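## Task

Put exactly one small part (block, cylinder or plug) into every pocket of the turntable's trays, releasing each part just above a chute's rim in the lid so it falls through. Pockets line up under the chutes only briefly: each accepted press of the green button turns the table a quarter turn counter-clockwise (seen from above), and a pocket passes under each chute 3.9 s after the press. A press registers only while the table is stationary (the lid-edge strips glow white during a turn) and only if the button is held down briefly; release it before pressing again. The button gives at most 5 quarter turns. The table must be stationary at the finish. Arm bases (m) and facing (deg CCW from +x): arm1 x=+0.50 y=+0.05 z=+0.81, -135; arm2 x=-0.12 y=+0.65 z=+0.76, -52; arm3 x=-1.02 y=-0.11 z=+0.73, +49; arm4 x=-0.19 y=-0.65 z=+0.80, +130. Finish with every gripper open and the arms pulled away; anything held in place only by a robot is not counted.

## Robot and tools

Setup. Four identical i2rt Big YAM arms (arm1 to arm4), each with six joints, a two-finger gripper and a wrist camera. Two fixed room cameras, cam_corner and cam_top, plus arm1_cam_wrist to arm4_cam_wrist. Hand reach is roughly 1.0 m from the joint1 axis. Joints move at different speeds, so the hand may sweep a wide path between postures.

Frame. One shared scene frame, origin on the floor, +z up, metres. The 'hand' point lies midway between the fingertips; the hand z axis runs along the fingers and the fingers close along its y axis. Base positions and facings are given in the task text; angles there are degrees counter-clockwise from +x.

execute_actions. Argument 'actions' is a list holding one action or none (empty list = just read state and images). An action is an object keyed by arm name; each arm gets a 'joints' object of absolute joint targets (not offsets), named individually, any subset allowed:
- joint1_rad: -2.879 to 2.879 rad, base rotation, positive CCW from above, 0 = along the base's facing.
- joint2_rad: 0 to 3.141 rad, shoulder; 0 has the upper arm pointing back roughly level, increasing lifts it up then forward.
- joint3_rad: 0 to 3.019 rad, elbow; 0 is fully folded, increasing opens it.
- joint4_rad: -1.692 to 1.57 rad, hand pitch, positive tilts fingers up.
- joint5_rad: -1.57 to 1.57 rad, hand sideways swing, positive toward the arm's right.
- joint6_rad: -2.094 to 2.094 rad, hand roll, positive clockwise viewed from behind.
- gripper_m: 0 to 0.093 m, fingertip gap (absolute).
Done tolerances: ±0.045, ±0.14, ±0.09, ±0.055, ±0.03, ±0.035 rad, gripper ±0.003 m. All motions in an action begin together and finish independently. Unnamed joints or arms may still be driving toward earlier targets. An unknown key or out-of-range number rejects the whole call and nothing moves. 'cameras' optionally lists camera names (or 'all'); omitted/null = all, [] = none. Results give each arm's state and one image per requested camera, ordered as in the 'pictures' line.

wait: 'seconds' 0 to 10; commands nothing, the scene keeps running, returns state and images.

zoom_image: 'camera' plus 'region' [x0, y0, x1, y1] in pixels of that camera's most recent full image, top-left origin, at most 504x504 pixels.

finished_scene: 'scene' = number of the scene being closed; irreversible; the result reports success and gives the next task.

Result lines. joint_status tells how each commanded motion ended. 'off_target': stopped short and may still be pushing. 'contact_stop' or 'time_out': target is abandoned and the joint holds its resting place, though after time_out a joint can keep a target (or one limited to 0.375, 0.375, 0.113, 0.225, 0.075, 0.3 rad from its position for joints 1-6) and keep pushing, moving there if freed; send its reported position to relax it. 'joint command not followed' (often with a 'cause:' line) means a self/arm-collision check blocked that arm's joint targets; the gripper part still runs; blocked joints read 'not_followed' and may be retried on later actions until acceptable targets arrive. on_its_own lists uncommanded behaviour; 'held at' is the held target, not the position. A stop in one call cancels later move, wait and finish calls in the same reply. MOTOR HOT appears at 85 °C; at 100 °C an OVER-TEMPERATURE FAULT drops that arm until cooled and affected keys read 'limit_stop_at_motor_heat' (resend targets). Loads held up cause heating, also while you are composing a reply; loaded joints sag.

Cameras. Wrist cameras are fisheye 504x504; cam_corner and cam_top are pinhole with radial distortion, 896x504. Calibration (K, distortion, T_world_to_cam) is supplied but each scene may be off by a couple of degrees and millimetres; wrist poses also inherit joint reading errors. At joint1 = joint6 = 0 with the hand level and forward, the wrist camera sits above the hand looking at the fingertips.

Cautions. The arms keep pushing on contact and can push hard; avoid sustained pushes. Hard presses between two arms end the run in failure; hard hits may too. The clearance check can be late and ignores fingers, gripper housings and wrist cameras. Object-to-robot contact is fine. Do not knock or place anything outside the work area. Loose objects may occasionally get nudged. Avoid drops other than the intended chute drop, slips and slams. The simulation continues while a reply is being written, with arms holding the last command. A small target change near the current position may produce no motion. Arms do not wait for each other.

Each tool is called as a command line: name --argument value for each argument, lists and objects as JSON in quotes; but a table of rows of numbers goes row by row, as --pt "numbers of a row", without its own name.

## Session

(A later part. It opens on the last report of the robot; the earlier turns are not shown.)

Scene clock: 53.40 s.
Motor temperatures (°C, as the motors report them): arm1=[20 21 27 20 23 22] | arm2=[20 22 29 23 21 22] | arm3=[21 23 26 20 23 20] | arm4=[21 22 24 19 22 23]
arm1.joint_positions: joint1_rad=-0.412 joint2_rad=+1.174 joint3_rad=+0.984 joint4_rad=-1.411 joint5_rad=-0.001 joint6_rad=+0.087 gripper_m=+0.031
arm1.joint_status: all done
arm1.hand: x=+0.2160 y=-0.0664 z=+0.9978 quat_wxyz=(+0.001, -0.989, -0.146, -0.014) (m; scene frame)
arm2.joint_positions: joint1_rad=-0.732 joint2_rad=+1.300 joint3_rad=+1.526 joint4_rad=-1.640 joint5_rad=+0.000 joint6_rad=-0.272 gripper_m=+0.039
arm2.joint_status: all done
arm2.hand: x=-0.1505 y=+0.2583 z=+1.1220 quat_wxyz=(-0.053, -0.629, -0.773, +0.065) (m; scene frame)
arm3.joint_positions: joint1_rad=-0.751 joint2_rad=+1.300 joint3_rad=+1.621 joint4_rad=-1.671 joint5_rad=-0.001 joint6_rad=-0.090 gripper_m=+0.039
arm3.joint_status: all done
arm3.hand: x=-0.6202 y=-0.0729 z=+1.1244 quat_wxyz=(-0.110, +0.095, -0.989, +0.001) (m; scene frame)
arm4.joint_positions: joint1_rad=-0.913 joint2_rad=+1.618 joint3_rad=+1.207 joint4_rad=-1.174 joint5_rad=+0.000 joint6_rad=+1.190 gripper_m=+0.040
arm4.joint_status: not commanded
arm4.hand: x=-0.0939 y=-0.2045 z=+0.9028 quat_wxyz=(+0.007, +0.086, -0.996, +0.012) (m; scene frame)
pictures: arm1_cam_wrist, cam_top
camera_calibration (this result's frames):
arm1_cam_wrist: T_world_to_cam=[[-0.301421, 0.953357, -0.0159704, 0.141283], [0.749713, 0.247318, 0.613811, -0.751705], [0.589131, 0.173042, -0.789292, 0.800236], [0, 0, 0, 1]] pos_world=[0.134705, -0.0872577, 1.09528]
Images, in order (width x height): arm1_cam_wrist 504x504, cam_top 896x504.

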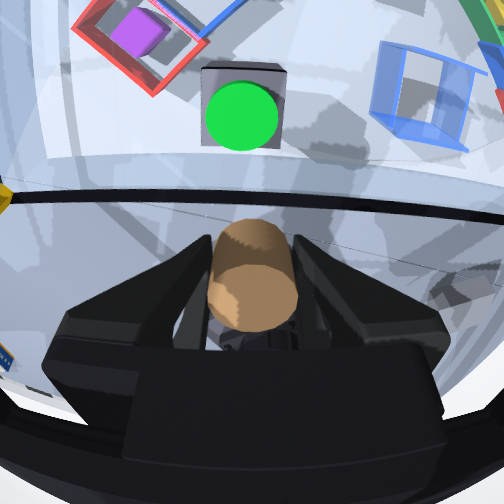

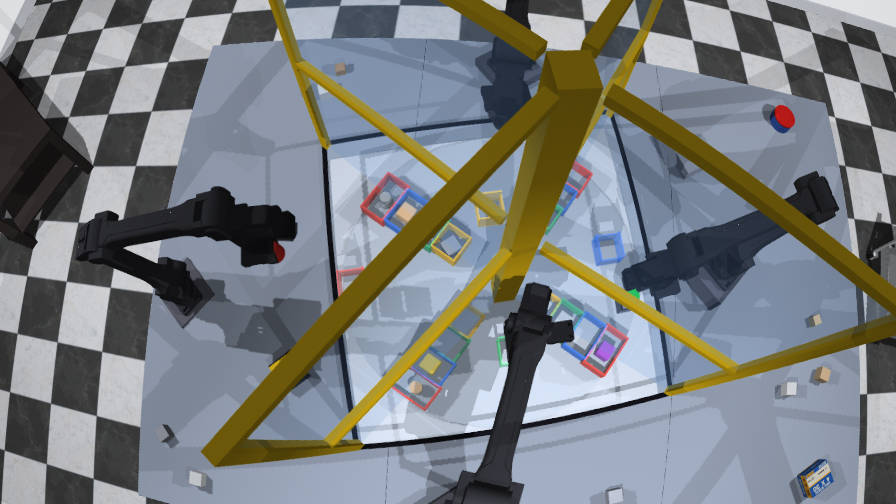

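execute_actions --actions '[{"arm1":{"joints":{"joint2_rad":1.33,"joint4_rad":-1.25}},"arm2":{"joints":{"joint1_rad":-0.747,"joint2_rad":1.695,"joint3_rad":1.515,"joint4_rad":-1.318}},"arm3":{"joints":{"joint1_rad":-0.767,"joint2_rad":1.70,"joint3_rad":1.645,"joint4_rad":-1.405}}}]' --cameras '["arm1_cam_wrist","arm2_cam_wrist","arm3_cam_wrist"]'

Scene clock: 55.10 s.
Motor temperatures (°C, as the motors report them): arm1=[20 21 27 20 23 22] | arm2=[20 23 29 23 21 22] | arm3=[21 23 26 20 23 20] | arm4=[21 22 24 19 22 23]
arm1.joint_positions: joint1_rad=-0.412 joint2_rad=+1.347 joint3_rad=+0.983 joint4_rad=-1.266 joint5_rad=-0.001 joint6_rad=+0.087 gripper_m=+0.031
arm1.joint_status: all done
arm1.hand: x=+0.1783 y=-0.0817 z=+0.9430 quat_wxyz=(+0.004, -0.989, -0.146, -0.029) (m; scene frame)
arm2.joint_positions: joint1_rad=-0.740 joint2_rad=+1.705 joint3_rad=+1.509 joint4_rad=-1.328 joint5_rad=+0.000 joint6_rad=-0.273 gripper_m=+0.039
arm2.joint_status: all done
arm2.hand: x=-0.1617 y=+0.1273 z=+0.9437 quat_wxyz=(-0.021, -0.634, -0.773, +0.020) (m; scene frame)
arm3.joint_positions: joint1_rad=-0.762 joint2_rad=+1.700 joint3_rad=+1.621 joint4_rad=-1.412 joint5_rad=-0.001 joint6_rad=-0.090 gripper_m=+0.039
arm3.joint_status: all done
arm3.hand: x=-0.4839 y=-0.0657 z=+0.9528 quat_wxyz=(-0.041, +0.090, -0.995, +0.001) (m; scene frame)
arm4.joint_positions: joint1_rad=-0.913 joint2_rad=+1.618 joint3_rad=+1.207 joint4_rad=-1.174 joint5_rad=+0.000 joint6_rad=+1.190 gripper_m=+0.040
arm4.joint_status: not commanded
arm4.hand: x=-0.0939 y=-0.2045 z=+0.9028 quat_wxyz=(+0.007, +0.086, -0.996, +0.012) (m; scene frame)
pictures: arm1_cam_wrist, arm2_cam_wrist, arm3_cam_wrist
camera_calibration (this result's frames):
arm1_cam_wrist: T_world_to_cam=[[-0.301132, 0.953483, -0.0137828, 0.141552], [0.732631, 0.240585, 0.636687, -0.705152], [0.610386, 0.181629, -0.770999, 0.761498], [0, 0, 0, 1]] pos_world=[0.094434, -0.103628, 1.03803]
arm2_cam_wrist: T_world_to_cam=[[-0.977758, -0.20955, 0.0088133, -0.137941], [-0.174319, 0.835299, 0.521429, -0.618029], [-0.116627, 0.508295, -0.853249, 0.848572], [0, 0, 0, 1]] pos_world=[-0.14364, 0.0560082, 1.04752]
arm3_cam_wrist: T_world_to_cam=[[0.166443, -0.98569, 0.0266954, -0.00994364], [-0.849321, -0.129556, 0.511732, -0.901944], [-0.50095, -0.107847, -0.85873, 0.69255], [0, 0, 0, 1]] pos_world=[-0.417452, -0.0519646, 1.05653]
Images, in order (width x height): arm1_cam_wrist 504x504, arm2_cam_wrist 504x504, arm3_cam_wrist 504x504.

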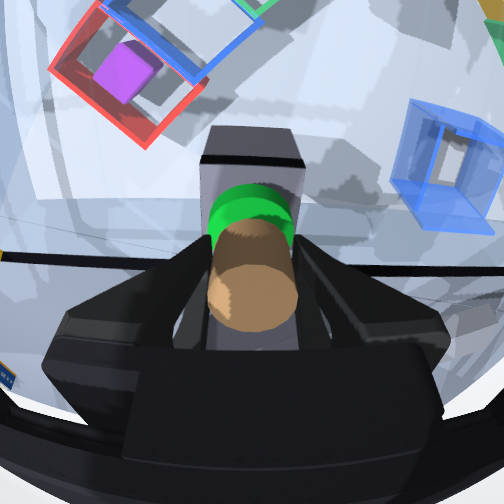

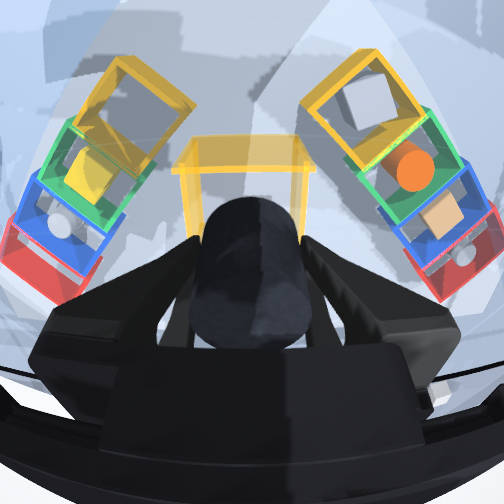

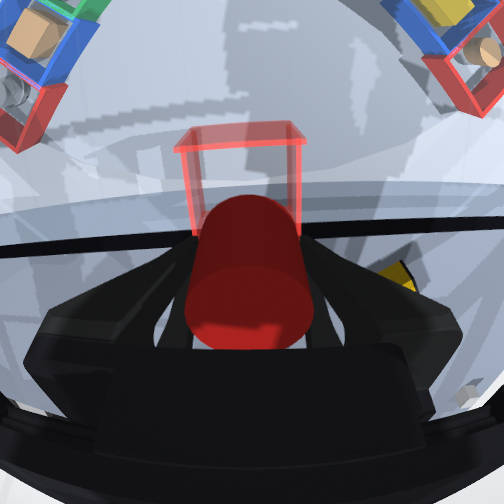

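execute_actions --actions '[]' --cameras '[]'

execute_actions --actions '[{"arm1":{"joints":{"joint2_rad":1.403}},"arm2":{"joints":{"joint1_rad":-0.727,"joint2_rad":1.77}},"arm3":{"joints":{"joint1_rad":-0.748}}}]' --cameras '[]'

execute_actions --actions '[{"arm1":{"joints":{"joint1_rad":-0.797,"joint2_rad":1.355,"joint4_rad":-1.142,"joint6_rad":-0.2}},"arm3":{"joints":{"joint2_rad":1.79}}}]' --cameras '[]'

execute_actions --actions '[{"arm1":{"joints":{"joint2_rad":1.405,"joint4_rad":-1.12}}}]' --cameras '["arm1_cam_wrist"]'

Scene clock: 55.77 s.
Motor temperatures (°C, as the motors report them): arm1=[20 20 27 20 23 22] | arm2=[20 23 29 23 21 22] | arm3=[21 23 26 20 23 20] | arm4=[21 22 24 19 22 23]
arm1.joint_positions: joint1_rad=-0.412 joint2_rad=+1.347 joint3_rad=+0.983 joint4_rad=-1.266 joint5_rad=-0.001 joint6_rad=+0.087 gripper_m=+0.031
arm1.joint_status: all done
arm1.hand: x=+0.1783 y=-0.0817 z=+0.9430 quat_wxyz=(+0.004, -0.989, -0.146, -0.029) (m; scene frame)
arm2.joint_positions: joint1_rad=-0.740 joint2_rad=+1.705 joint3_rad=+1.509 joint4_rad=-1.328 joint5_rad=+0.000 joint6_rad=-0.273 gripper_m=+0.039
arm2.joint_status: all done
arm2.hand: x=-0.1617 y=+0.1273 z=+0.9437 quat_wxyz=(-0.021, -0.634, -0.773, +0.020) (m; scene frame)
arm3.joint_positions: joint1_rad=-0.762 joint2_rad=+1.700 joint3_rad=+1.621 joint4_rad=-1.412 joint5_rad=-0.001 joint6_rad=-0.090 gripper_m=+0.039
arm3.joint_status: all done
arm3.hand: x=-0.4839 y=-0.0657 z=+0.9528 quat_wxyz=(-0.041, +0.090, -0.995, +0.001) (m; scene frame)
arm4.joint_positions: joint1_rad=-0.913 joint2_rad=+1.618 joint3_rad=+1.207 joint4_rad=-1.174 joint5_rad=+0.000 joint6_rad=+1.190 gripper_m=+0.040
arm4.joint_status: not commanded
arm4.hand: x=-0.0939 y=-0.2045 z=+0.9028 quat_wxyz=(+0.007, +0.086, -0.996, +0.012) (m; scene frame)
pictures: none
No camera images: the call's "cameras" was empty. Leave "cameras" out to get every camera's image.

Scene clock: 56.63 s.
Motor temperatures (°C, as the motors report them): arm1=[20 20 27 20 23 22] | arm2=[20 23 29 23 21 22] | arm3=[21 23 26 20 23 20] | arm4=[21 22 24 19 22 23]
arm1.joint_positions: joint1_rad=-0.412 joint2_rad=+1.391 joint3_rad=+0.983 joint4_rad=-1.265 joint5_rad=-0.001 joint6_rad=+0.087 gripper_m=+0.031
arm1.joint_status: all done
arm1.hand: x=+0.1783 y=-0.0817 z=+0.9288 quat_wxyz=(+0.009, -0.988, -0.146, -0.050) (m; scene frame)
arm2.joint_positions: joint1_rad=-0.734 joint2_rad=+1.760 joint3_rad=+1.509 joint4_rad=-1.328 joint5_rad=+0.000 joint6_rad=-0.273 gripper_m=+0.039
arm2.joint_status: all done
arm2.hand: x=-0.1581 y=+0.1250 z=+0.9158 quat_wxyz=(-0.005, -0.631, -0.775, -0.002) (m; scene frame)
arm3.joint_positions: joint1_rad=-0.753 joint2_rad=+1.700 joint3_rad=+1.621 joint4_rad=-1.412 joint5_rad=-0.001 joint6_rad=-0.090 gripper_m=+0.039
arm3.joint_status: all done
arm3.hand: x=-0.4844 y=-0.0610 z=+0.9528 quat_wxyz=(-0.041, +0.094, -0.995, +0.001) (m; scene frame)
arm4.joint_positions: joint1_rad=-0.913 joint2_rad=+1.618 joint3_rad=+1.207 joint4_rad=-1.174 joint5_rad=+0.000 joint6_rad=+1.190 gripper_m=+0.040
arm4.joint_status: not commanded
arm4.hand: x=-0.0939 y=-0.2045 z=+0.9028 quat_wxyz=(+0.007, +0.086, -0.996, +0.012) (m; scene frame)
pictures: none
No camera images: the call's "cameras" was empty. Leave "cameras" out to get every camera's image.

Scene clock: 57.97 s.
Motor temperatures (°C, as the motors report them): arm1=[20 20 27 20 23 22] | arm2=[20 23 29 23 21 22] | arm3=[21 23 26 20 23 20] | arm4=[21 22 24 19 22 23]
arm1.joint_positions: joint1_rad=-0.800 joint2_rad=+1.368 joint3_rad=+0.983 joint4_rad=-1.158 joint5_rad=-0.001 joint6_rad=-0.186 gripper_m=+0.031
arm1.joint_status: all done
arm1.hand: x=+0.1273 y=+0.0497 z=+0.9349 quat_wxyz=(-0.001, -0.996, -0.089, +0.014) (m; scene frame)
arm2.joint_positions: joint1_rad=-0.734 joint2_rad=+1.760 joint3_rad=+1.509 joint4_rad=-1.328 joint5_rad=+0.000 joint6_rad=-0.273 gripper_m=+0.039
arm2.joint_status: not commanded
arm2.hand: x=-0.1581 y=+0.1250 z=+0.9158 quat_wxyz=(-0.005, -0.631, -0.775, -0.002) (m; scene frame)
arm3.joint_positions: joint1_rad=-0.753 joint2_rad=+1.783 joint3_rad=+1.621 joint4_rad=-1.412 joint5_rad=-0.001 joint6_rad=-0.090 gripper_m=+0.039
arm3.joint_status: all done
arm3.hand: x=-0.4785 y=-0.0605 z=+0.9096 quat_wxyz=(+0.001, +0.094, -0.996, +0.001) (m; scene frame)
arm4.joint_positions: joint1_rad=-0.913 joint2_rad=+1.618 joint3_rad=+1.207 joint4_rad=-1.174 joint5_rad=+0.000 joint6_rad=+1.190 gripper_m=+0.040
arm4.joint_status: not commanded
arm4.hand: x=-0.0939 y=-0.2045 z=+0.9028 quat_wxyz=(+0.007, +0.086, -0.996, +0.012) (m; scene frame)
pictures: none
No camera images: the call's "cameras" was empty. Leave "cameras" out to get every camera's image.

Scene clock: 58.67 s.
Motor temperatures (°C, as the motors report them): arm1=[20 20 27 20 23 22] | arm2=[20 23 29 23 21 22] | arm3=[21 23 26 20 23 20] | arm4=[21 22 24 19 22 23]
arm1.joint_positions: joint1_rad=-0.800 joint2_rad=+1.404 joint3_rad=+0.983 joint4_rad=-1.138 joint5_rad=-0.001 joint6_rad=-0.187 gripper_m=+0.031
arm1.joint_status: all done
arm1.hand: x=+0.1228 y=+0.0497 z=+0.9222 quat_wxyz=(-0.002, -0.996, -0.090, +0.006) (m; scene frame)
arm2.joint_positions: joint1_rad=-0.734 joint2_rad=+1.760 joint3_rad=+1.509 joint4_rad=-1.328 joint5_rad=+0.000 joint6_rad=-0.273 gripper_m=+0.039
arm2.joint_status: not commanded
arm2.hand: x=-0.1581 y=+0.1250 z=+0.9158 quat_wxyz=(-0.005, -0.631, -0.775, -0.002) (m; scene frame)
arm3.joint_positions: joint1_rad=-0.753 joint2_rad=+1.783 joint3_rad=+1.621 joint4_rad=-1.412 joint5_rad=-0.001 joint6_rad=-0.090 gripper_m=+0.039
arm3.joint_status: not commanded
arm3.hand: x=-0.4785 y=-0.0605 z=+0.9096 quat_wxyz=(+0.001, +0.094, -0.996, +0.001) (m; scene frame)
arm4.joint_positions: joint1_rad=-0.913 joint2_rad=+1.618 joint3_rad=+1.207 joint4_rad=-1.174 joint5_rad=+0.000 joint6_rad=+1.190 gripper_m=+0.040
arm4.joint_status: not commanded
arm4.hand: x=-0.0939 y=-0.2045 z=+0.9028 quat_wxyz=(+0.007, +0.086, -0.996, +0.012) (m; scene frame)
pictures: arm1_cam_wrist
camera_calibration (this result's frames):
arm1_cam_wrist: T_world_to_cam=[[-0.191088, 0.981442, -0.0160466, -0.0135191], [0.796671, 0.164621, 0.581563, -0.63606], [0.573412, 0.0983456, -0.813343, 0.803218], [0, 0, 0, 1]] pos_world=[0.043572, 0.0389841, 1.02298]
Images, in order (width x height): arm1_cam_wrist 504x504.

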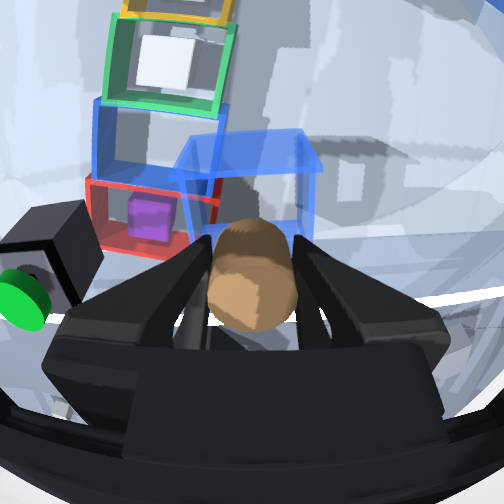

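wait --seconds 1.02

execute_actions --actions '[{"arm1":{"joints":{"gripper_m":0.06}},"arm2":{"joints":{"gripper_m":0.06}},"arm4":{"joints":{"gripper_m":0.06}}}]' --cameras '["arm1_cam_wrist","arm2_cam_wrist","arm4_cam_wrist"]'

Scene clock: 59.80 s.
Motor temperatures (°C, as the motors report them): arm1=[20 20 27 20 23 22] | arm2=[20 23 29 23 21 22] | arm3=[21 23 26 20 23 20] | arm4=[21 22 24 19 22 23]
arm1.joint_positions: joint1_rad=-0.800 joint2_rad=+1.404 joint3_rad=+0.983 joint4_rad=-1.138 joint5_rad=-0.001 joint6_rad=-0.187 gripper_m=+0.031
arm1.joint_status: all done
arm1.hand: x=+0.1228 y=+0.0497 z=+0.9222 quat_wxyz=(-0.002, -0.996, -0.090, +0.006) (m; scene frame)
arm2.joint_positions: joint1_rad=-0.734 joint2_rad=+1.760 joint3_rad=+1.509 joint4_rad=-1.328 joint5_rad=+0.000 joint6_rad=-0.273 gripper_m=+0.039
arm2.joint_status: not commanded
arm2.hand: x=-0.1581 y=+0.1250 z=+0.9158 quat_wxyz=(-0.005, -0.631, -0.775, -0.002) (m; scene frame)
arm3.joint_positions: joint1_rad=-0.753 joint2_rad=+1.783 joint3_rad=+1.621 joint4_rad=-1.412 joint5_rad=-0.001 joint6_rad=-0.090 gripper_m=+0.039
arm3.joint_status: not commanded
arm3.hand: x=-0.4785 y=-0.0605 z=+0.9096 quat_wxyz=(+0.001, +0.094, -0.996, +0.001) (m; scene frame)
arm4.joint_positions: joint1_rad=-0.913 joint2_rad=+1.618 joint3_rad=+1.207 joint4_rad=-1.174 joint5_rad=+0.000 joint6_rad=+1.190 gripper_m=+0.040
arm4.joint_status: not commanded
arm4.hand: x=-0.0939 y=-0.2045 z=+0.9028 quat_wxyz=(+0.007, +0.086, -0.996, +0.012) (m; scene frame)
wait: 1.03 s; at rest by 0.17 s
pictures: arm1_cam_wrist, arm2_cam_wrist, arm3_cam_wrist, arm4_cam_wrist, cam_corner, cam_top
camera_calibration (this result's frames):
arm1_cam_wrist: T_world_to_cam=[[-0.191088, 0.981442, -0.0160466, -0.0135191], [0.796671, 0.164621, 0.581563, -0.63606], [0.573412, 0.0983456, -0.813343, 0.803218], [0, 0, 0, 1]] pos_world=[0.043572, 0.0389841, 1.02298]
arm2_cam_wrist: T_world_to_cam=[[-0.976258, -0.216508, -0.00673004, -0.11937], [-0.182223, 0.804073, 0.565917, -0.639006], [-0.117114, 0.553707, -0.824435, 0.794234], [0, 0, 0, 1]] pos_world=[-0.139961, 0.0481899, 1.01562]
arm3_cam_wrist: T_world_to_cam=[[0.176781, -0.984045, 0.0201153, 0.00641389], [-0.802916, -0.132361, 0.581211, -0.915704], [-0.569275, -0.118898, -0.813504, 0.584203], [0, 0, 0, 1]] pos_world=[-0.403795, -0.0454312, 1.00734]
arm4_cam_wrist: T_world_to_cam=[[0.163286, -0.986377, 0.0199505, -0.205807], [-0.791032, -0.118811, 0.600127, -0.634556], [-0.589581, -0.113774, -0.799656, 0.767124], [0, 0, 0, 1]] pos_world=[-0.0160674, -0.191117, 0.998355]
Images, in order (width x height): arm1_cam_wrist 504x504, arm2_cam_wrist 504x504, arm3_cam_wrist 504x504, arm4_cam_wrist 504x504, cam_corner 896x504, cam_top 896x504.

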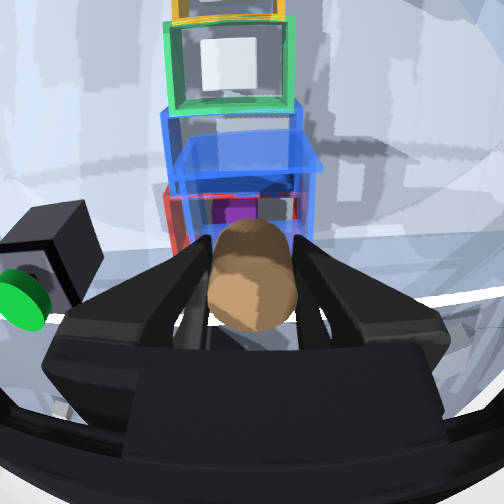

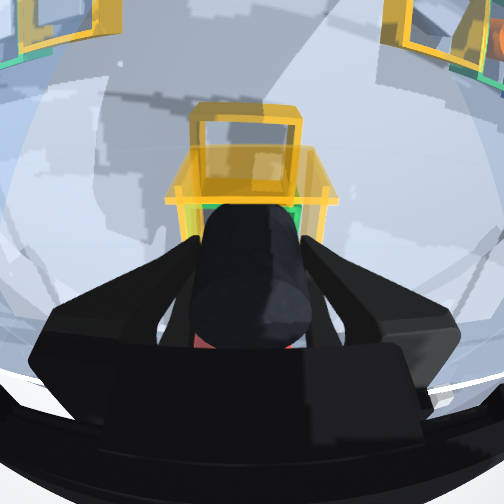

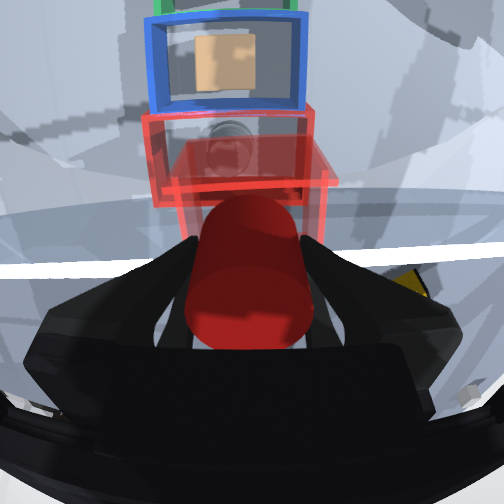

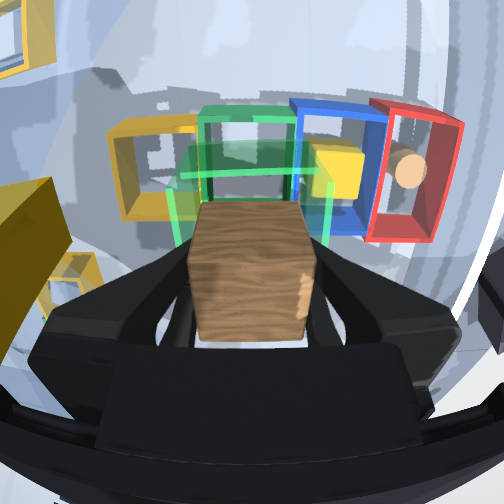

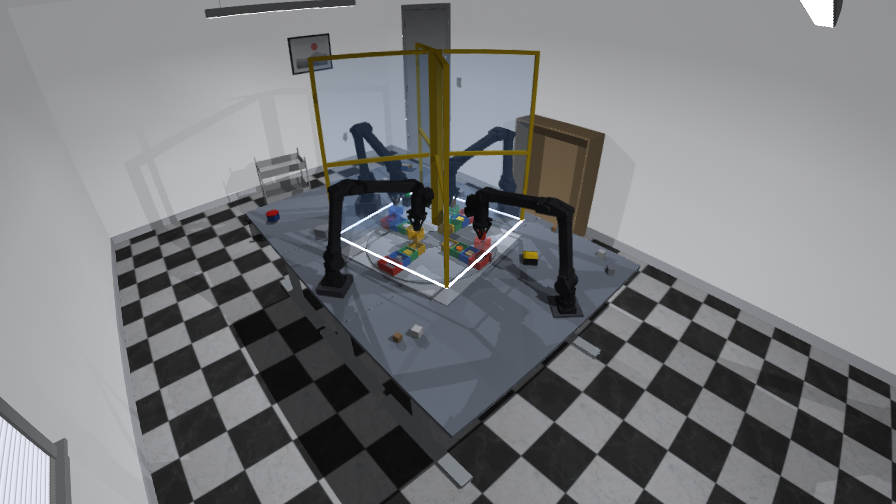

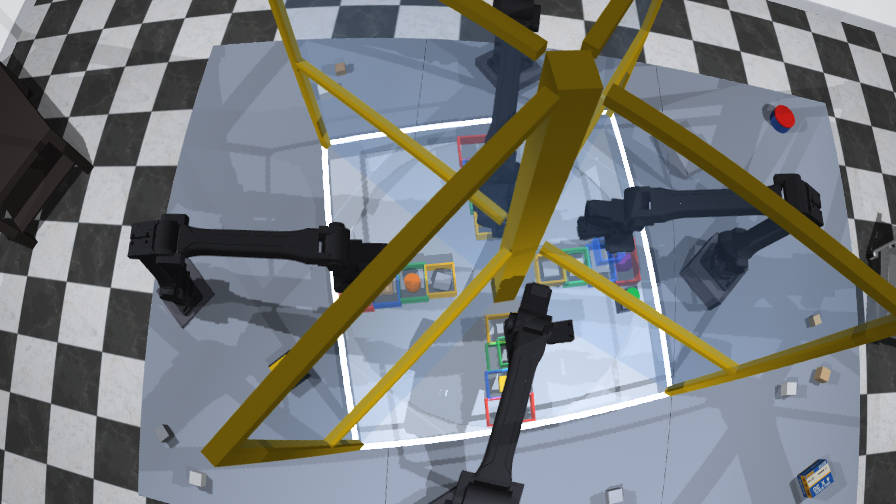

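Scene clock: 60.37 s.
Motor temperatures (°C, as the motors report them): arm1=[20 20 27 20 23 22] | arm2=[20 23 29 23 21 22] | arm3=[21 23 26 20 23 20] | arm4=[21 22 24 19 22 23]
arm1.joint_positions: joint1_rad=-0.800 joint2_rad=+1.404 joint3_rad=+0.983 joint4_rad=-1.138 joint5_rad=-0.001 joint6_rad=-0.187 gripper_m=+0.060
arm1.joint_status: all done
arm1.hand: x=+0.1228 y=+0.0497 z=+0.9222 quat_wxyz=(-0.002, -0.996, -0.090, +0.006) (m; scene frame)
arm2.joint_positions: joint1_rad=-0.734 joint2_rad=+1.760 joint3_rad=+1.509 joint4_rad=-1.328 joint5_rad=+0.000 joint6_rad=-0.273 gripper_m=+0.060
arm2.joint_status: all done
arm2.hand: x=-0.1581 y=+0.1250 z=+0.9158 quat_wxyz=(-0.005, -0.631, -0.775, -0.002) (m; scene frame)
arm3.joint_positions: joint1_rad=-0.753 joint2_rad=+1.783 joint3_rad=+1.621 joint4_rad=-1.412 joint5_rad=-0.001 joint6_rad=-0.090 gripper_m=+0.039
arm3.joint_status: not commanded
arm3.hand: x=-0.4785 y=-0.0605 z=+0.9096 quat_wxyz=(+0.001, +0.094, -0.996, +0.001) (m; scene frame)
arm4.joint_positions: joint1_rad=-0.913 joint2_rad=+1.618 joint3_rad=+1.207 joint4_rad=-1.174 joint5_rad=+0.000 joint6_rad=+1.190 gripper_m=+0.060
arm4.joint_status: all done
arm4.hand: x=-0.0939 y=-0.2045 z=+0.9028 quat_wxyz=(+0.007, +0.085, -0.996, +0.012) (m; scene frame)
pictures: arm1_cam_wrist, arm2_cam_wrist, arm4_cam_wrist
camera_calibration (this result's frames):
arm1_cam_wrist: T_world_to_cam=[[-0.191088, 0.981442, -0.0160466, -0.0135191], [0.796671, 0.164621, 0.581563, -0.63606], [0.573412, 0.0983456, -0.813343, 0.803218], [0, 0, 0, 1]] pos_world=[0.043572, 0.0389841, 1.02298]
arm2_cam_wrist: T_world_to_cam=[[-0.976258, -0.216508, -0.00673004, -0.11937], [-0.182223, 0.804073, 0.565917, -0.639006], [-0.117114, 0.553707, -0.824435, 0.794234], [0, 0, 0, 1]] pos_world=[-0.139961, 0.0481899, 1.01562]
arm4_cam_wrist: T_world_to_cam=[[0.16291, -0.986439, 0.0199568, -0.205861], [-0.791083, -0.118506, 0.60012, -0.634493], [-0.589617, -0.113553, -0.799661, 0.76717], [0, 0, 0, 1]] pos_world=[-0.0160632, -0.191146, 0.998356]
Images, in order (width x height): arm1_cam_wrist 504x504, arm2_cam_wrist 504x504, arm4_cam_wrist 504x504.

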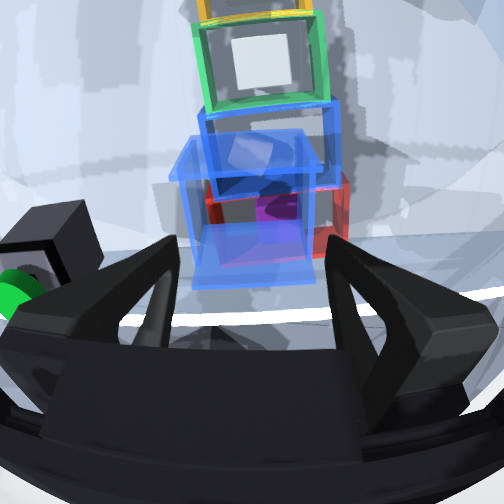

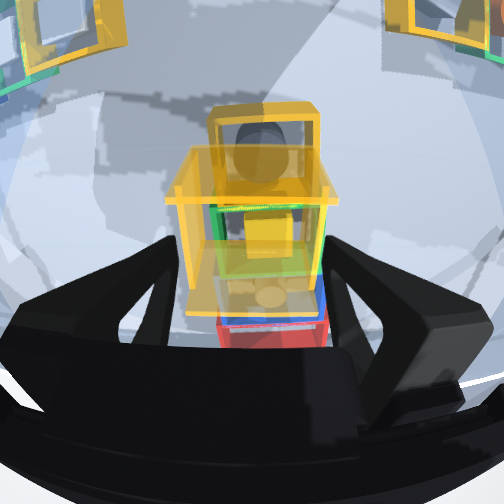

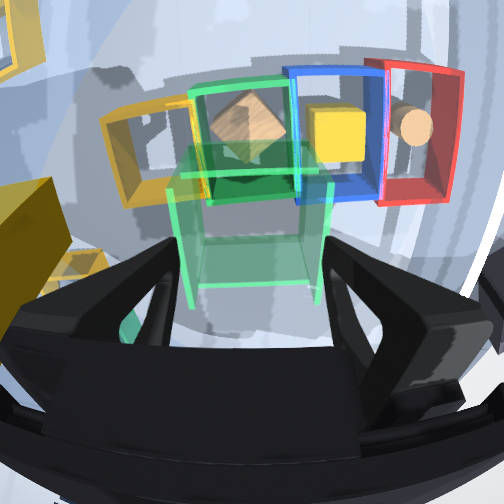

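execute_actions --actions '[{"arm1":{"joints":{"joint1_rad":-0.41,"joint2_rad":1.355,"joint4_rad":-1.278,"joint6_rad":0.1,"gripper_m":0.0}},"arm2":{"joints":{"joint1_rad":-2.13,"joint2_rad":1.5,"joint3_rad":1.405,"joint4_rad":-1.48,"joint6_rad":0.0,"gripper_m":0.075}},"arm4":{"joints":{"joint2_rad":1.0,"joint4_rad":-1.5}}}]' --cameras '["arm1_cam_wrist","arm2_cam_wrist","cam_top"]'

Scene clock: 63.23 s.
Motor temperatures (°C, as the motors report them): arm1=[20 20 27 20 23 22] | arm2=[20 23 29 23 21 22] | arm3=[21 23 27 20 23 20] | arm4=[21 22 24 19 22 23]
arm1.joint_positions: joint1_rad=-0.408 joint2_rad=+1.369 joint3_rad=+0.983 joint4_rad=-1.262 joint5_rad=-0.001 joint6_rad=+0.086 gripper_m=+0.001
arm1.joint_status: all done
arm1.hand: x=+0.1780 y=-0.0831 z=+0.9358 quat_wxyz=(+0.006, -0.988, -0.148, -0.038) (m; scene frame)
arm2.joint_positions: joint1_rad=-2.136 joint2_rad=+1.494 joint3_rad=+1.406 joint4_rad=-1.470 joint5_rad=+0.000 joint6_rad=-0.014 gripper_m=+0.075
arm2.joint_status: all done
arm2.hand: x=-0.5644 y=+0.6088 z=+0.9913 quat_wxyz=(-0.006, -0.998, -0.057, +0.002) (m; scene frame)
arm3.joint_positions: joint1_rad=-0.753 joint2_rad=+1.783 joint3_rad=+1.621 joint4_rad=-1.412 joint5_rad=-0.001 joint6_rad=-0.090 gripper_m=+0.039
arm3.joint_status: not commanded
arm3.hand: x=-0.4785 y=-0.0605 z=+0.9096 quat_wxyz=(+0.001, +0.094, -0.996, +0.001) (m; scene frame)
arm4.joint_positions: joint1_rad=-0.913 joint2_rad=+0.985 joint3_rad=+1.207 joint4_rad=-1.493 joint5_rad=+0.000 joint6_rad=+1.191 gripper_m=+0.060
arm4.joint_status: all done
arm4.hand: x=-0.1208 y=-0.3388 z=+1.1301 quat_wxyz=(-0.038, +0.084, -0.986, -0.137) (m; scene frame)
pictures: arm1_cam_wrist, arm2_cam_wrist, cam_top
camera_calibration (this result's frames):
arm1_cam_wrist: T_world_to_cam=[[-0.304614, 0.952395, -0.0124116, 0.141979], [0.720537, 0.238939, 0.650949, -0.711291], [0.622926, 0.189345, -0.75902, 0.743574], [0, 0, 0, 1]] pos_world=[0.092568, -0.106056, 1.02916]
arm2_cam_wrist: T_world_to_cam=[[-0.127627, 0.991784, -0.00869072, -0.665453], [0.816443, 0.11003, 0.566846, -0.159541], [0.563145, 0.0652492, -0.823778, 1.22161], [0, 0, 0, 1]] pos_world=[-0.642617, 0.597831, 1.09099]
Images, in order (width x height): arm1_cam_wrist 504x504, arm2_cam_wrist 504x504, cam_top 896x504.

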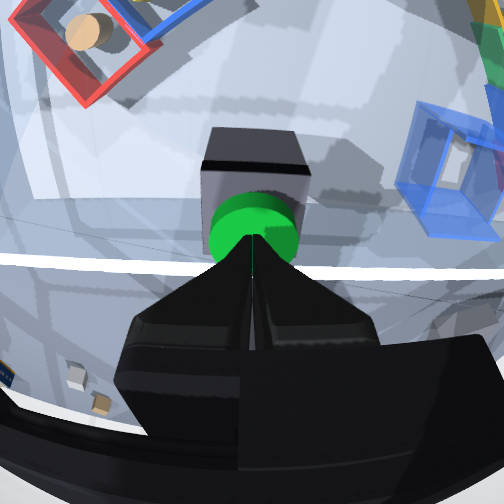

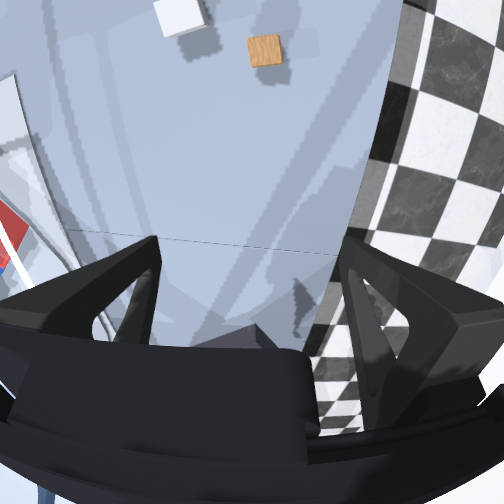

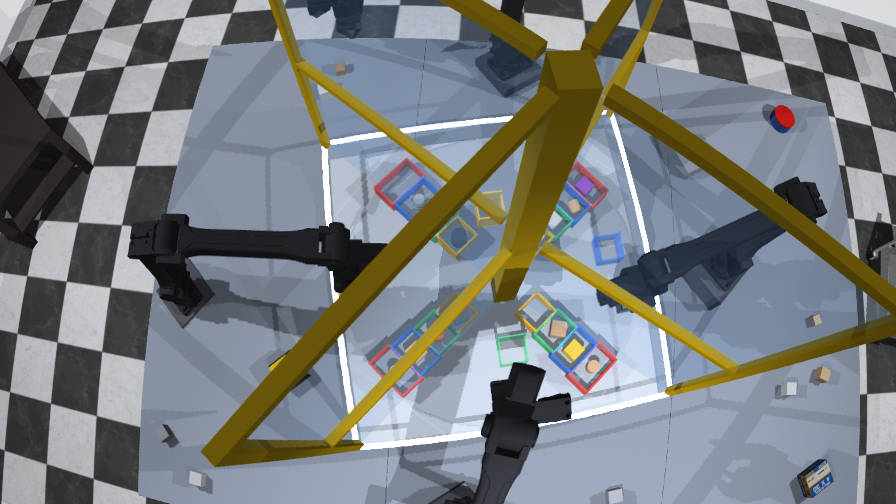

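zoom_image --camera "arm2_cam_wrist" --region '[140, 0, 320, 100]'

Region (140, 0, 320, 100) of arm2_cam_wrist's 504x504 image, scaled by 2.800, with more detail than that image has.

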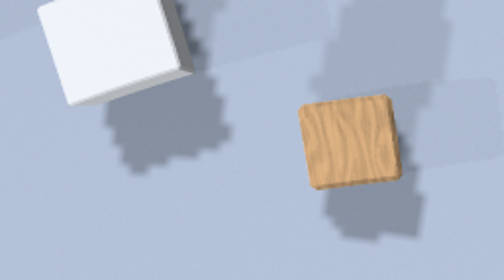

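wait --seconds 0.5

Scene clock: 64.23 s.
Motor temperatures (°C, as the motors report them): arm1=[20 20 27 20 23 22] | arm2=[20 23 29 23 21 22] | arm3=[21 23 27 20 23 20] | arm4=[21 22 24 19 22 23]
arm1.joint_positions: joint1_rad=-0.408 joint2_rad=+1.369 joint3_rad=+0.983 joint4_rad=-1.262 joint5_rad=-0.001 joint6_rad=+0.086 gripper_m=+0.001
arm1.joint_status: all done
arm1.hand: x=+0.1780 y=-0.0831 z=+0.9358 quat_wxyz=(+0.006, -0.988, -0.148, -0.038) (m; scene frame)
arm2.joint_positions: joint1_rad=-2.136 joint2_rad=+1.494 joint3_rad=+1.406 joint4_rad=-1.470 joint5_rad=+0.000 joint6_rad=-0.014 gripper_m=+0.075
arm2.joint_status: all done
arm2.hand: x=-0.5644 y=+0.6088 z=+0.9913 quat_wxyz=(-0.006, -0.998, -0.057, +0.002) (m; scene frame)
arm3.joint_positions: joint1_rad=-0.753 joint2_rad=+1.783 joint3_rad=+1.621 joint4_rad=-1.412 joint5_rad=-0.001 joint6_rad=-0.090 gripper_m=+0.039
arm3.joint_status: not commanded
arm3.hand: x=-0.4785 y=-0.0605 z=+0.9096 quat_wxyz=(+0.001, +0.094, -0.996, +0.001) (m; scene frame)
arm4.joint_positions: joint1_rad=-0.913 joint2_rad=+0.985 joint3_rad=+1.207 joint4_rad=-1.493 joint5_rad=+0.000 joint6_rad=+1.191 gripper_m=+0.060
arm4.joint_status: all done
arm4.hand: x=-0.1208 y=-0.3388 z=+1.1301 quat_wxyz=(-0.038, +0.084, -0.986, -0.137) (m; scene frame)
wait: 0.50 s; at rest from the start
pictures: arm1_cam_wrist, arm2_cam_wrist, arm3_cam_wrist, arm4_cam_wrist, cam_corner, cam_top
camera_calibration (this result's frames):
arm1_cam_wrist: T_world_to_cam=[[-0.304614, 0.952395, -0.0124116, 0.141979], [0.720537, 0.238939, 0.650949, -0.711291], [0.622926, 0.189345, -0.75902, 0.743574], [0, 0, 0, 1]] pos_world=[0.092568, -0.106056, 1.02916]
arm2_cam_wrist: T_world_to_cam=[[-0.127627, 0.991784, -0.00869072, -0.665453], [0.816443, 0.11003, 0.566846, -0.159541], [0.563145, 0.0652492, -0.823778, 1.22161], [0, 0, 0, 1]] pos_world=[-0.642617, 0.597831, 1.09099]
arm3_cam_wrist: T_world_to_cam=[[0.176781, -0.984045, 0.0201153, 0.00641389], [-0.802916, -0.132361, 0.581211, -0.915704], [-0.569275, -0.118898, -0.813504, 0.584203], [0, 0, 0, 1]] pos_world=[-0.403795, -0.0454312, 1.00734]
arm4_cam_wrist: T_world_to_cam=[[0.16857, -0.948455, -0.268361, 0.000923295], [-0.827213, -0.284174, 0.484731, -0.738238], [-0.536007, 0.14028, -0.832477, 1.04744], [0, 0, 0, 1]] pos_world=[-0.0493984, -0.355848, 1.23007]
Images, in order (width x height): arm1_cam_wrist 504x504, arm2_cam_wrist 504x504, arm3_cam_wrist 504x504, arm4_cam_wrist 504x504, cam_corner 896x504, cam_top 896x504.

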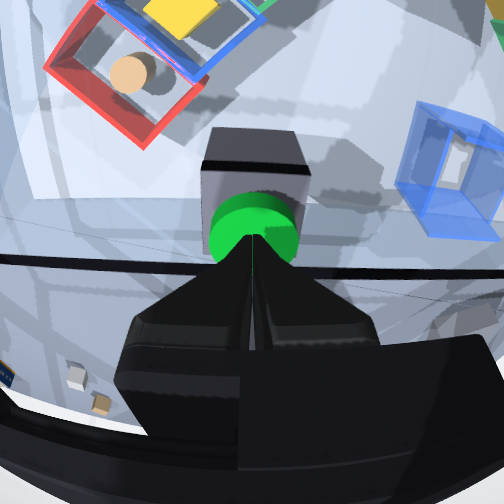

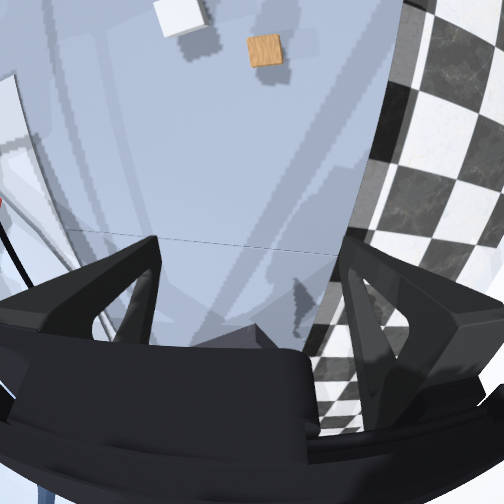

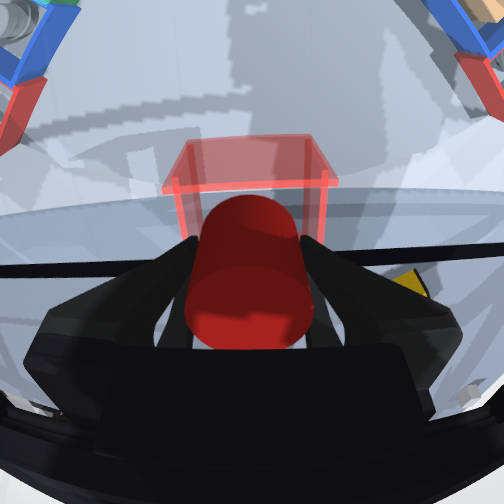

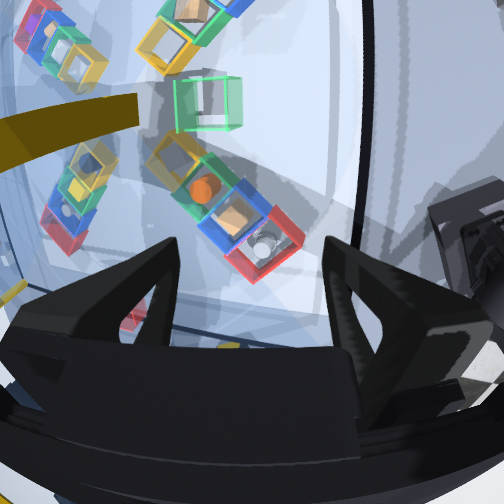

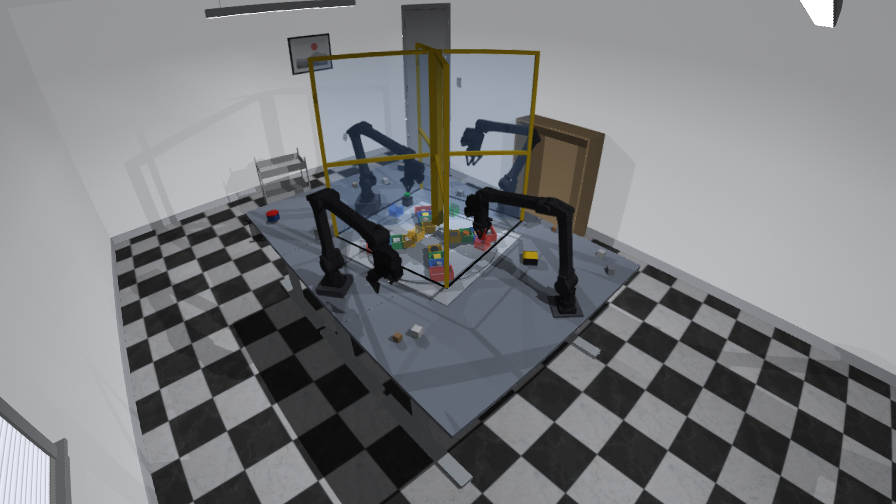

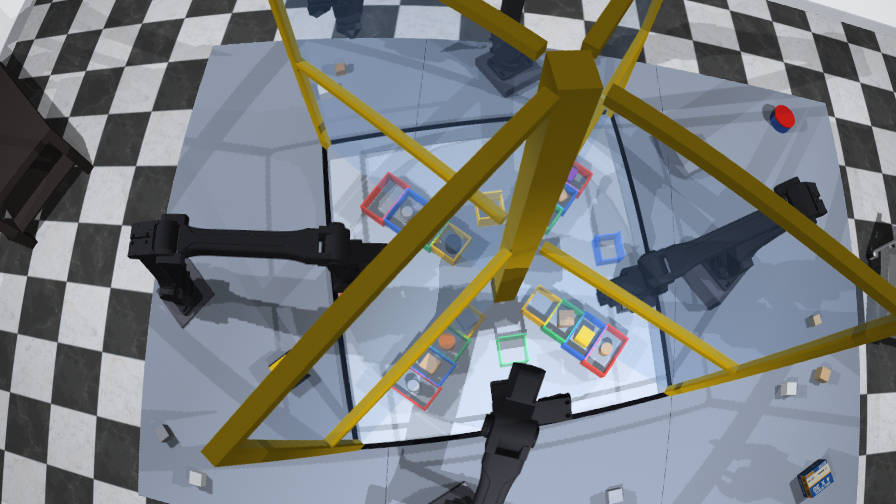

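Stopped. Press + arm2 descent.

execute_actions --actions '[]' --cameras '[]'

execute_actions --actions '[{"arm1":{"joints":{"joint2_rad":1.47}},"arm2":{"joints":{"joint1_rad":-2.164,"joint2_rad":1.915,"joint3_rad":1.297,"joint4_rad":-0.92,"joint6_rad":-0.188,"gripper_m":0.062}},"arm4":{"joints":{"joint1_rad":-1.6,"joint6_rad":0.5}}}]' --cameras '["arm1_cam_wrist","arm2_cam_wrist"]'

Scene clock: 64.33 s.
Motor temperatures (°C, as the motors report them): arm1=[20 20 27 20 23 22] | arm2=[20 23 29 23 21 22] | arm3=[21 23 27 20 23 20] | arm4=[21 22 24 19 22 23]
arm1.joint_positions: joint1_rad=-0.408 joint2_rad=+1.369 joint3_rad=+0.983 joint4_rad=-1.262 joint5_rad=-0.001 joint6_rad=+0.086 gripper_m=+0.001
arm1.joint_status: all done
arm1.hand: x=+0.1780 y=-0.0831 z=+0.9358 quat_wxyz=(+0.006, -0.988, -0.148, -0.038) (m; scene frame)
arm2.joint_positions: joint1_rad=-2.136 joint2_rad=+1.494 joint3_rad=+1.406 joint4_rad=-1.470 joint5_rad=+0.000 joint6_rad=-0.014 gripper_m=+0.075
arm2.joint_status: all done
arm2.hand: x=-0.5644 y=+0.6088 z=+0.9913 quat_wxyz=(-0.006, -0.998, -0.057, +0.002) (m; scene frame)
arm3.joint_positions: joint1_rad=-0.753 joint2_rad=+1.783 joint3_rad=+1.621 joint4_rad=-1.412 joint5_rad=-0.001 joint6_rad=-0.090 gripper_m=+0.039
arm3.joint_status: not commanded
arm3.hand: x=-0.4785 y=-0.0605 z=+0.9096 quat_wxyz=(+0.001, +0.094, -0.996, +0.001) (m; scene frame)
arm4.joint_positions: joint1_rad=-0.913 joint2_rad=+0.985 joint3_rad=+1.207 joint4_rad=-1.493 joint5_rad=+0.000 joint6_rad=+1.191 gripper_m=+0.060
arm4.joint_status: all done
arm4.hand: x=-0.1208 y=-0.3388 z=+1.1301 quat_wxyz=(-0.038, +0.084, -0.986, -0.137) (m; scene frame)
pictures: none
No camera images: the call's "cameras" was empty. Leave "cameras" out to get every camera's image.

Scene clock: 66.00 s.
Motor temperatures (°C, as the motors report them): arm1=[20 20 27 20 23 22] | arm2=[20 23 29 23 21 22] | arm3=[21 23 27 20 23 20] | arm4=[21 22 25 19 22 23]
arm1.joint_positions: joint1_rad=-0.408 joint2_rad=+1.433 joint3_rad=+0.993 joint4_rad=-1.269 joint5_rad=-0.001 joint6_rad=+0.087 gripper_m=+0.001
arm1.joint_status: all done
arm1.hand: x=+0.1763 y=-0.0839 z=+0.9184 quat_wxyz=(+0.014, -0.987, -0.148, -0.067) (m; scene frame)
arm2.joint_positions: joint1_rad=-2.161 joint2_rad=+1.926 joint3_rad=+1.294 joint4_rad=-0.931 joint5_rad=+0.000 joint6_rad=-0.172 gripper_m=+0.062
arm2.joint_status: all done
arm2.hand: x=-0.6455 y=+0.6109 z=+0.7472 quat_wxyz=(-0.006, -0.992, -0.123, -0.001) (m; scene frame)
arm3.joint_positions: joint1_rad=-0.753 joint2_rad=+1.783 joint3_rad=+1.621 joint4_rad=-1.412 joint5_rad=-0.001 joint6_rad=-0.090 gripper_m=+0.039
arm3.joint_status: not commanded
arm3.hand: x=-0.4785 y=-0.0605 z=+0.9096 quat_wxyz=(+0.001, +0.094, -0.996, +0.001) (m; scene frame)
arm4.joint_positions: joint1_rad=-1.597 joint2_rad=+0.986 joint3_rad=+1.207 joint4_rad=-1.493 joint5_rad=+0.000 joint6_rad=+0.511 gripper_m=+0.060
arm4.joint_status: all done
arm4.hand: x=+0.0586 y=-0.4493 z=+1.1295 quat_wxyz=(-0.118, +0.083, -0.986, -0.078) (m; scene frame)
pictures: arm1_cam_wrist, arm2_cam_wrist
camera_calibration (this result's frames):
arm1_cam_wrist: T_world_to_cam=[[-0.303925, 0.952664, -0.0078622, 0.137695], [0.682946, 0.223617, 0.6954, -0.734048], [0.66424, 0.20598, -0.71858, 0.688528], [0, 0, 0, 1]] pos_world=[0.0858161, -0.108855, 1.0063]
arm2_cam_wrist: T_world_to_cam=[[-0.258169, 0.96606, -0.00873771, -0.748561], [0.792501, 0.216943, 0.56998, -0.038241], [0.552531, 0.140227, -0.821612, 1.01181], [0, 0, 0, 1]] pos_world=[-0.722007, 0.589568, 0.846574]
Images, in order (width x height): arm1_cam_wrist 504x504, arm2_cam_wrist 504x504.

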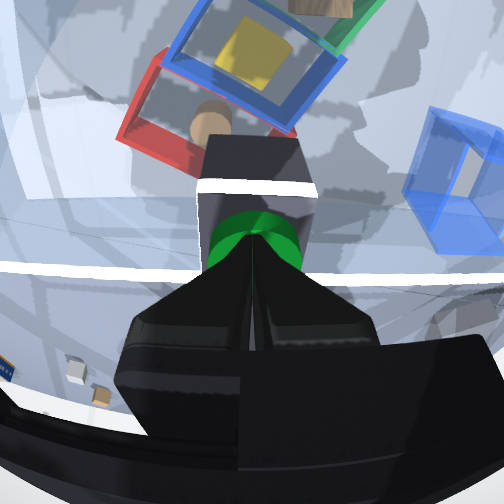

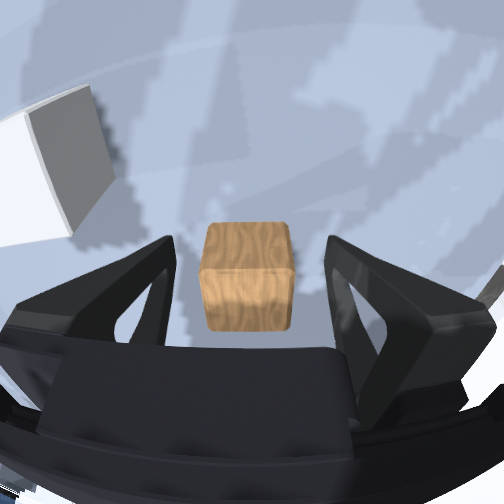

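execute_actions --actions '[{"arm1":{"joints":{"joint2_rad":1.365}},"arm2":{"joints":{"joint3_rad":1.28,"gripper_m":0.045}}}]' --cameras '[]'

execute_actions --actions '[{"arm2":{"joints":{"gripper_m":0.018}}}]' --cameras '["arm2_cam_wrist"]'

Scene clock: 66.90 s.
Motor temperatures (°C, as the motors report them): arm1=[20 20 27 20 23 22] | arm2=[20 23 28 23 21 22] | arm3=[21 23 27 20 23 20] | arm4=[21 21 25 19 22 23]
arm1.joint_positions: joint1_rad=-0.408 joint2_rad=+1.374 joint3_rad=+0.989 joint4_rad=-1.269 joint5_rad=-0.001 joint6_rad=+0.087 gripper_m=+0.001
arm1.joint_status: all done
arm1.hand: x=+0.1772 y=-0.0835 z=+0.9365 quat_wxyz=(+0.007, -0.988, -0.148, -0.040) (m; scene frame)
arm2.joint_positions: joint1_rad=-2.161 joint2_rad=+1.926 joint3_rad=+1.294 joint4_rad=-0.931 joint5_rad=+0.000 joint6_rad=-0.173 gripper_m=+0.045
arm2.joint_status: all done
arm2.hand: x=-0.6455 y=+0.6109 z=+0.7472 quat_wxyz=(-0.006, -0.992, -0.123, -0.001) (m; scene frame)
arm3.joint_positions: joint1_rad=-0.753 joint2_rad=+1.783 joint3_rad=+1.621 joint4_rad=-1.412 joint5_rad=-0.001 joint6_rad=-0.090 gripper_m=+0.039
arm3.joint_status: not commanded
arm3.hand: x=-0.4785 y=-0.0605 z=+0.9096 quat_wxyz=(+0.001, +0.094, -0.996, +0.001) (m; scene frame)
arm4.joint_positions: joint1_rad=-1.597 joint2_rad=+0.986 joint3_rad=+1.207 joint4_rad=-1.493 joint5_rad=+0.000 joint6_rad=+0.510 gripper_m=+0.060
arm4.joint_status: not commanded
arm4.hand: x=+0.0586 y=-0.4493 z=+1.1295 quat_wxyz=(-0.118, +0.083, -0.986, -0.078) (m; scene frame)
pictures: none
No camera images: the call's "cameras" was empty. Leave "cameras" out to get every camera's image.

Scene clock: 67.43 s.
Motor temperatures (°C, as the motors report them): arm1=[20 20 27 20 23 22] | arm2=[20 23 28 23 21 22] | arm3=[21 23 27 20 23 20] | arm4=[21 21 25 19 22 23]
arm1.joint_positions: joint1_rad=-0.408 joint2_rad=+1.374 joint3_rad=+0.989 joint4_rad=-1.269 joint5_rad=-0.001 joint6_rad=+0.087 gripper_m=+0.001
arm1.joint_status: not commanded
arm1.hand: x=+0.1772 y=-0.0835 z=+0.9365 quat_wxyz=(+0.007, -0.988, -0.148, -0.040) (m; scene frame)
arm2.joint_positions: joint1_rad=-2.161 joint2_rad=+1.926 joint3_rad=+1.294 joint4_rad=-0.931 joint5_rad=+0.000 joint6_rad=-0.173 gripper_m=+0.032
arm2.joint_status: gripper_m off_target (ended at +0.032, target +0.018)
arm2.hand: x=-0.6455 y=+0.6109 z=+0.7472 quat_wxyz=(-0.006, -0.992, -0.123, -0.001) (m; scene frame)
arm3.joint_positions: joint1_rad=-0.753 joint2_rad=+1.783 joint3_rad=+1.621 joint4_rad=-1.412 joint5_rad=-0.001 joint6_rad=-0.090 gripper_m=+0.039
arm3.joint_status: not commanded
arm3.hand: x=-0.4785 y=-0.0605 z=+0.9096 quat_wxyz=(+0.001, +0.094, -0.996, +0.001) (m; scene frame)
arm4.joint_positions: joint1_rad=-1.597 joint2_rad=+0.986 joint3_rad=+1.207 joint4_rad=-1.493 joint5_rad=+0.000 joint6_rad=+0.510 gripper_m=+0.060
arm4.joint_status: not commanded
arm4.hand: x=+0.0586 y=-0.4493 z=+1.1295 quat_wxyz=(-0.118, +0.083, -0.986, -0.078) (m; scene frame)
pictures: arm2_cam_wrist
camera_calibration (this result's frames):
arm2_cam_wrist: T_world_to_cam=[[-0.258538, 0.965962, -0.00873761, -0.748739], [0.792421, 0.217246, 0.569977, -0.0384752], [0.552474, 0.140437, -0.821614, 1.01165], [0, 0, 0, 1]] pos_world=[-0.721999, 0.589539, 0.846574]
Images, in order (width x height): arm2_cam_wrist 504x504.

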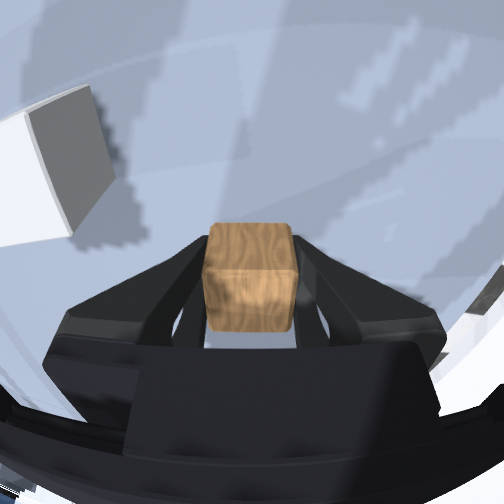

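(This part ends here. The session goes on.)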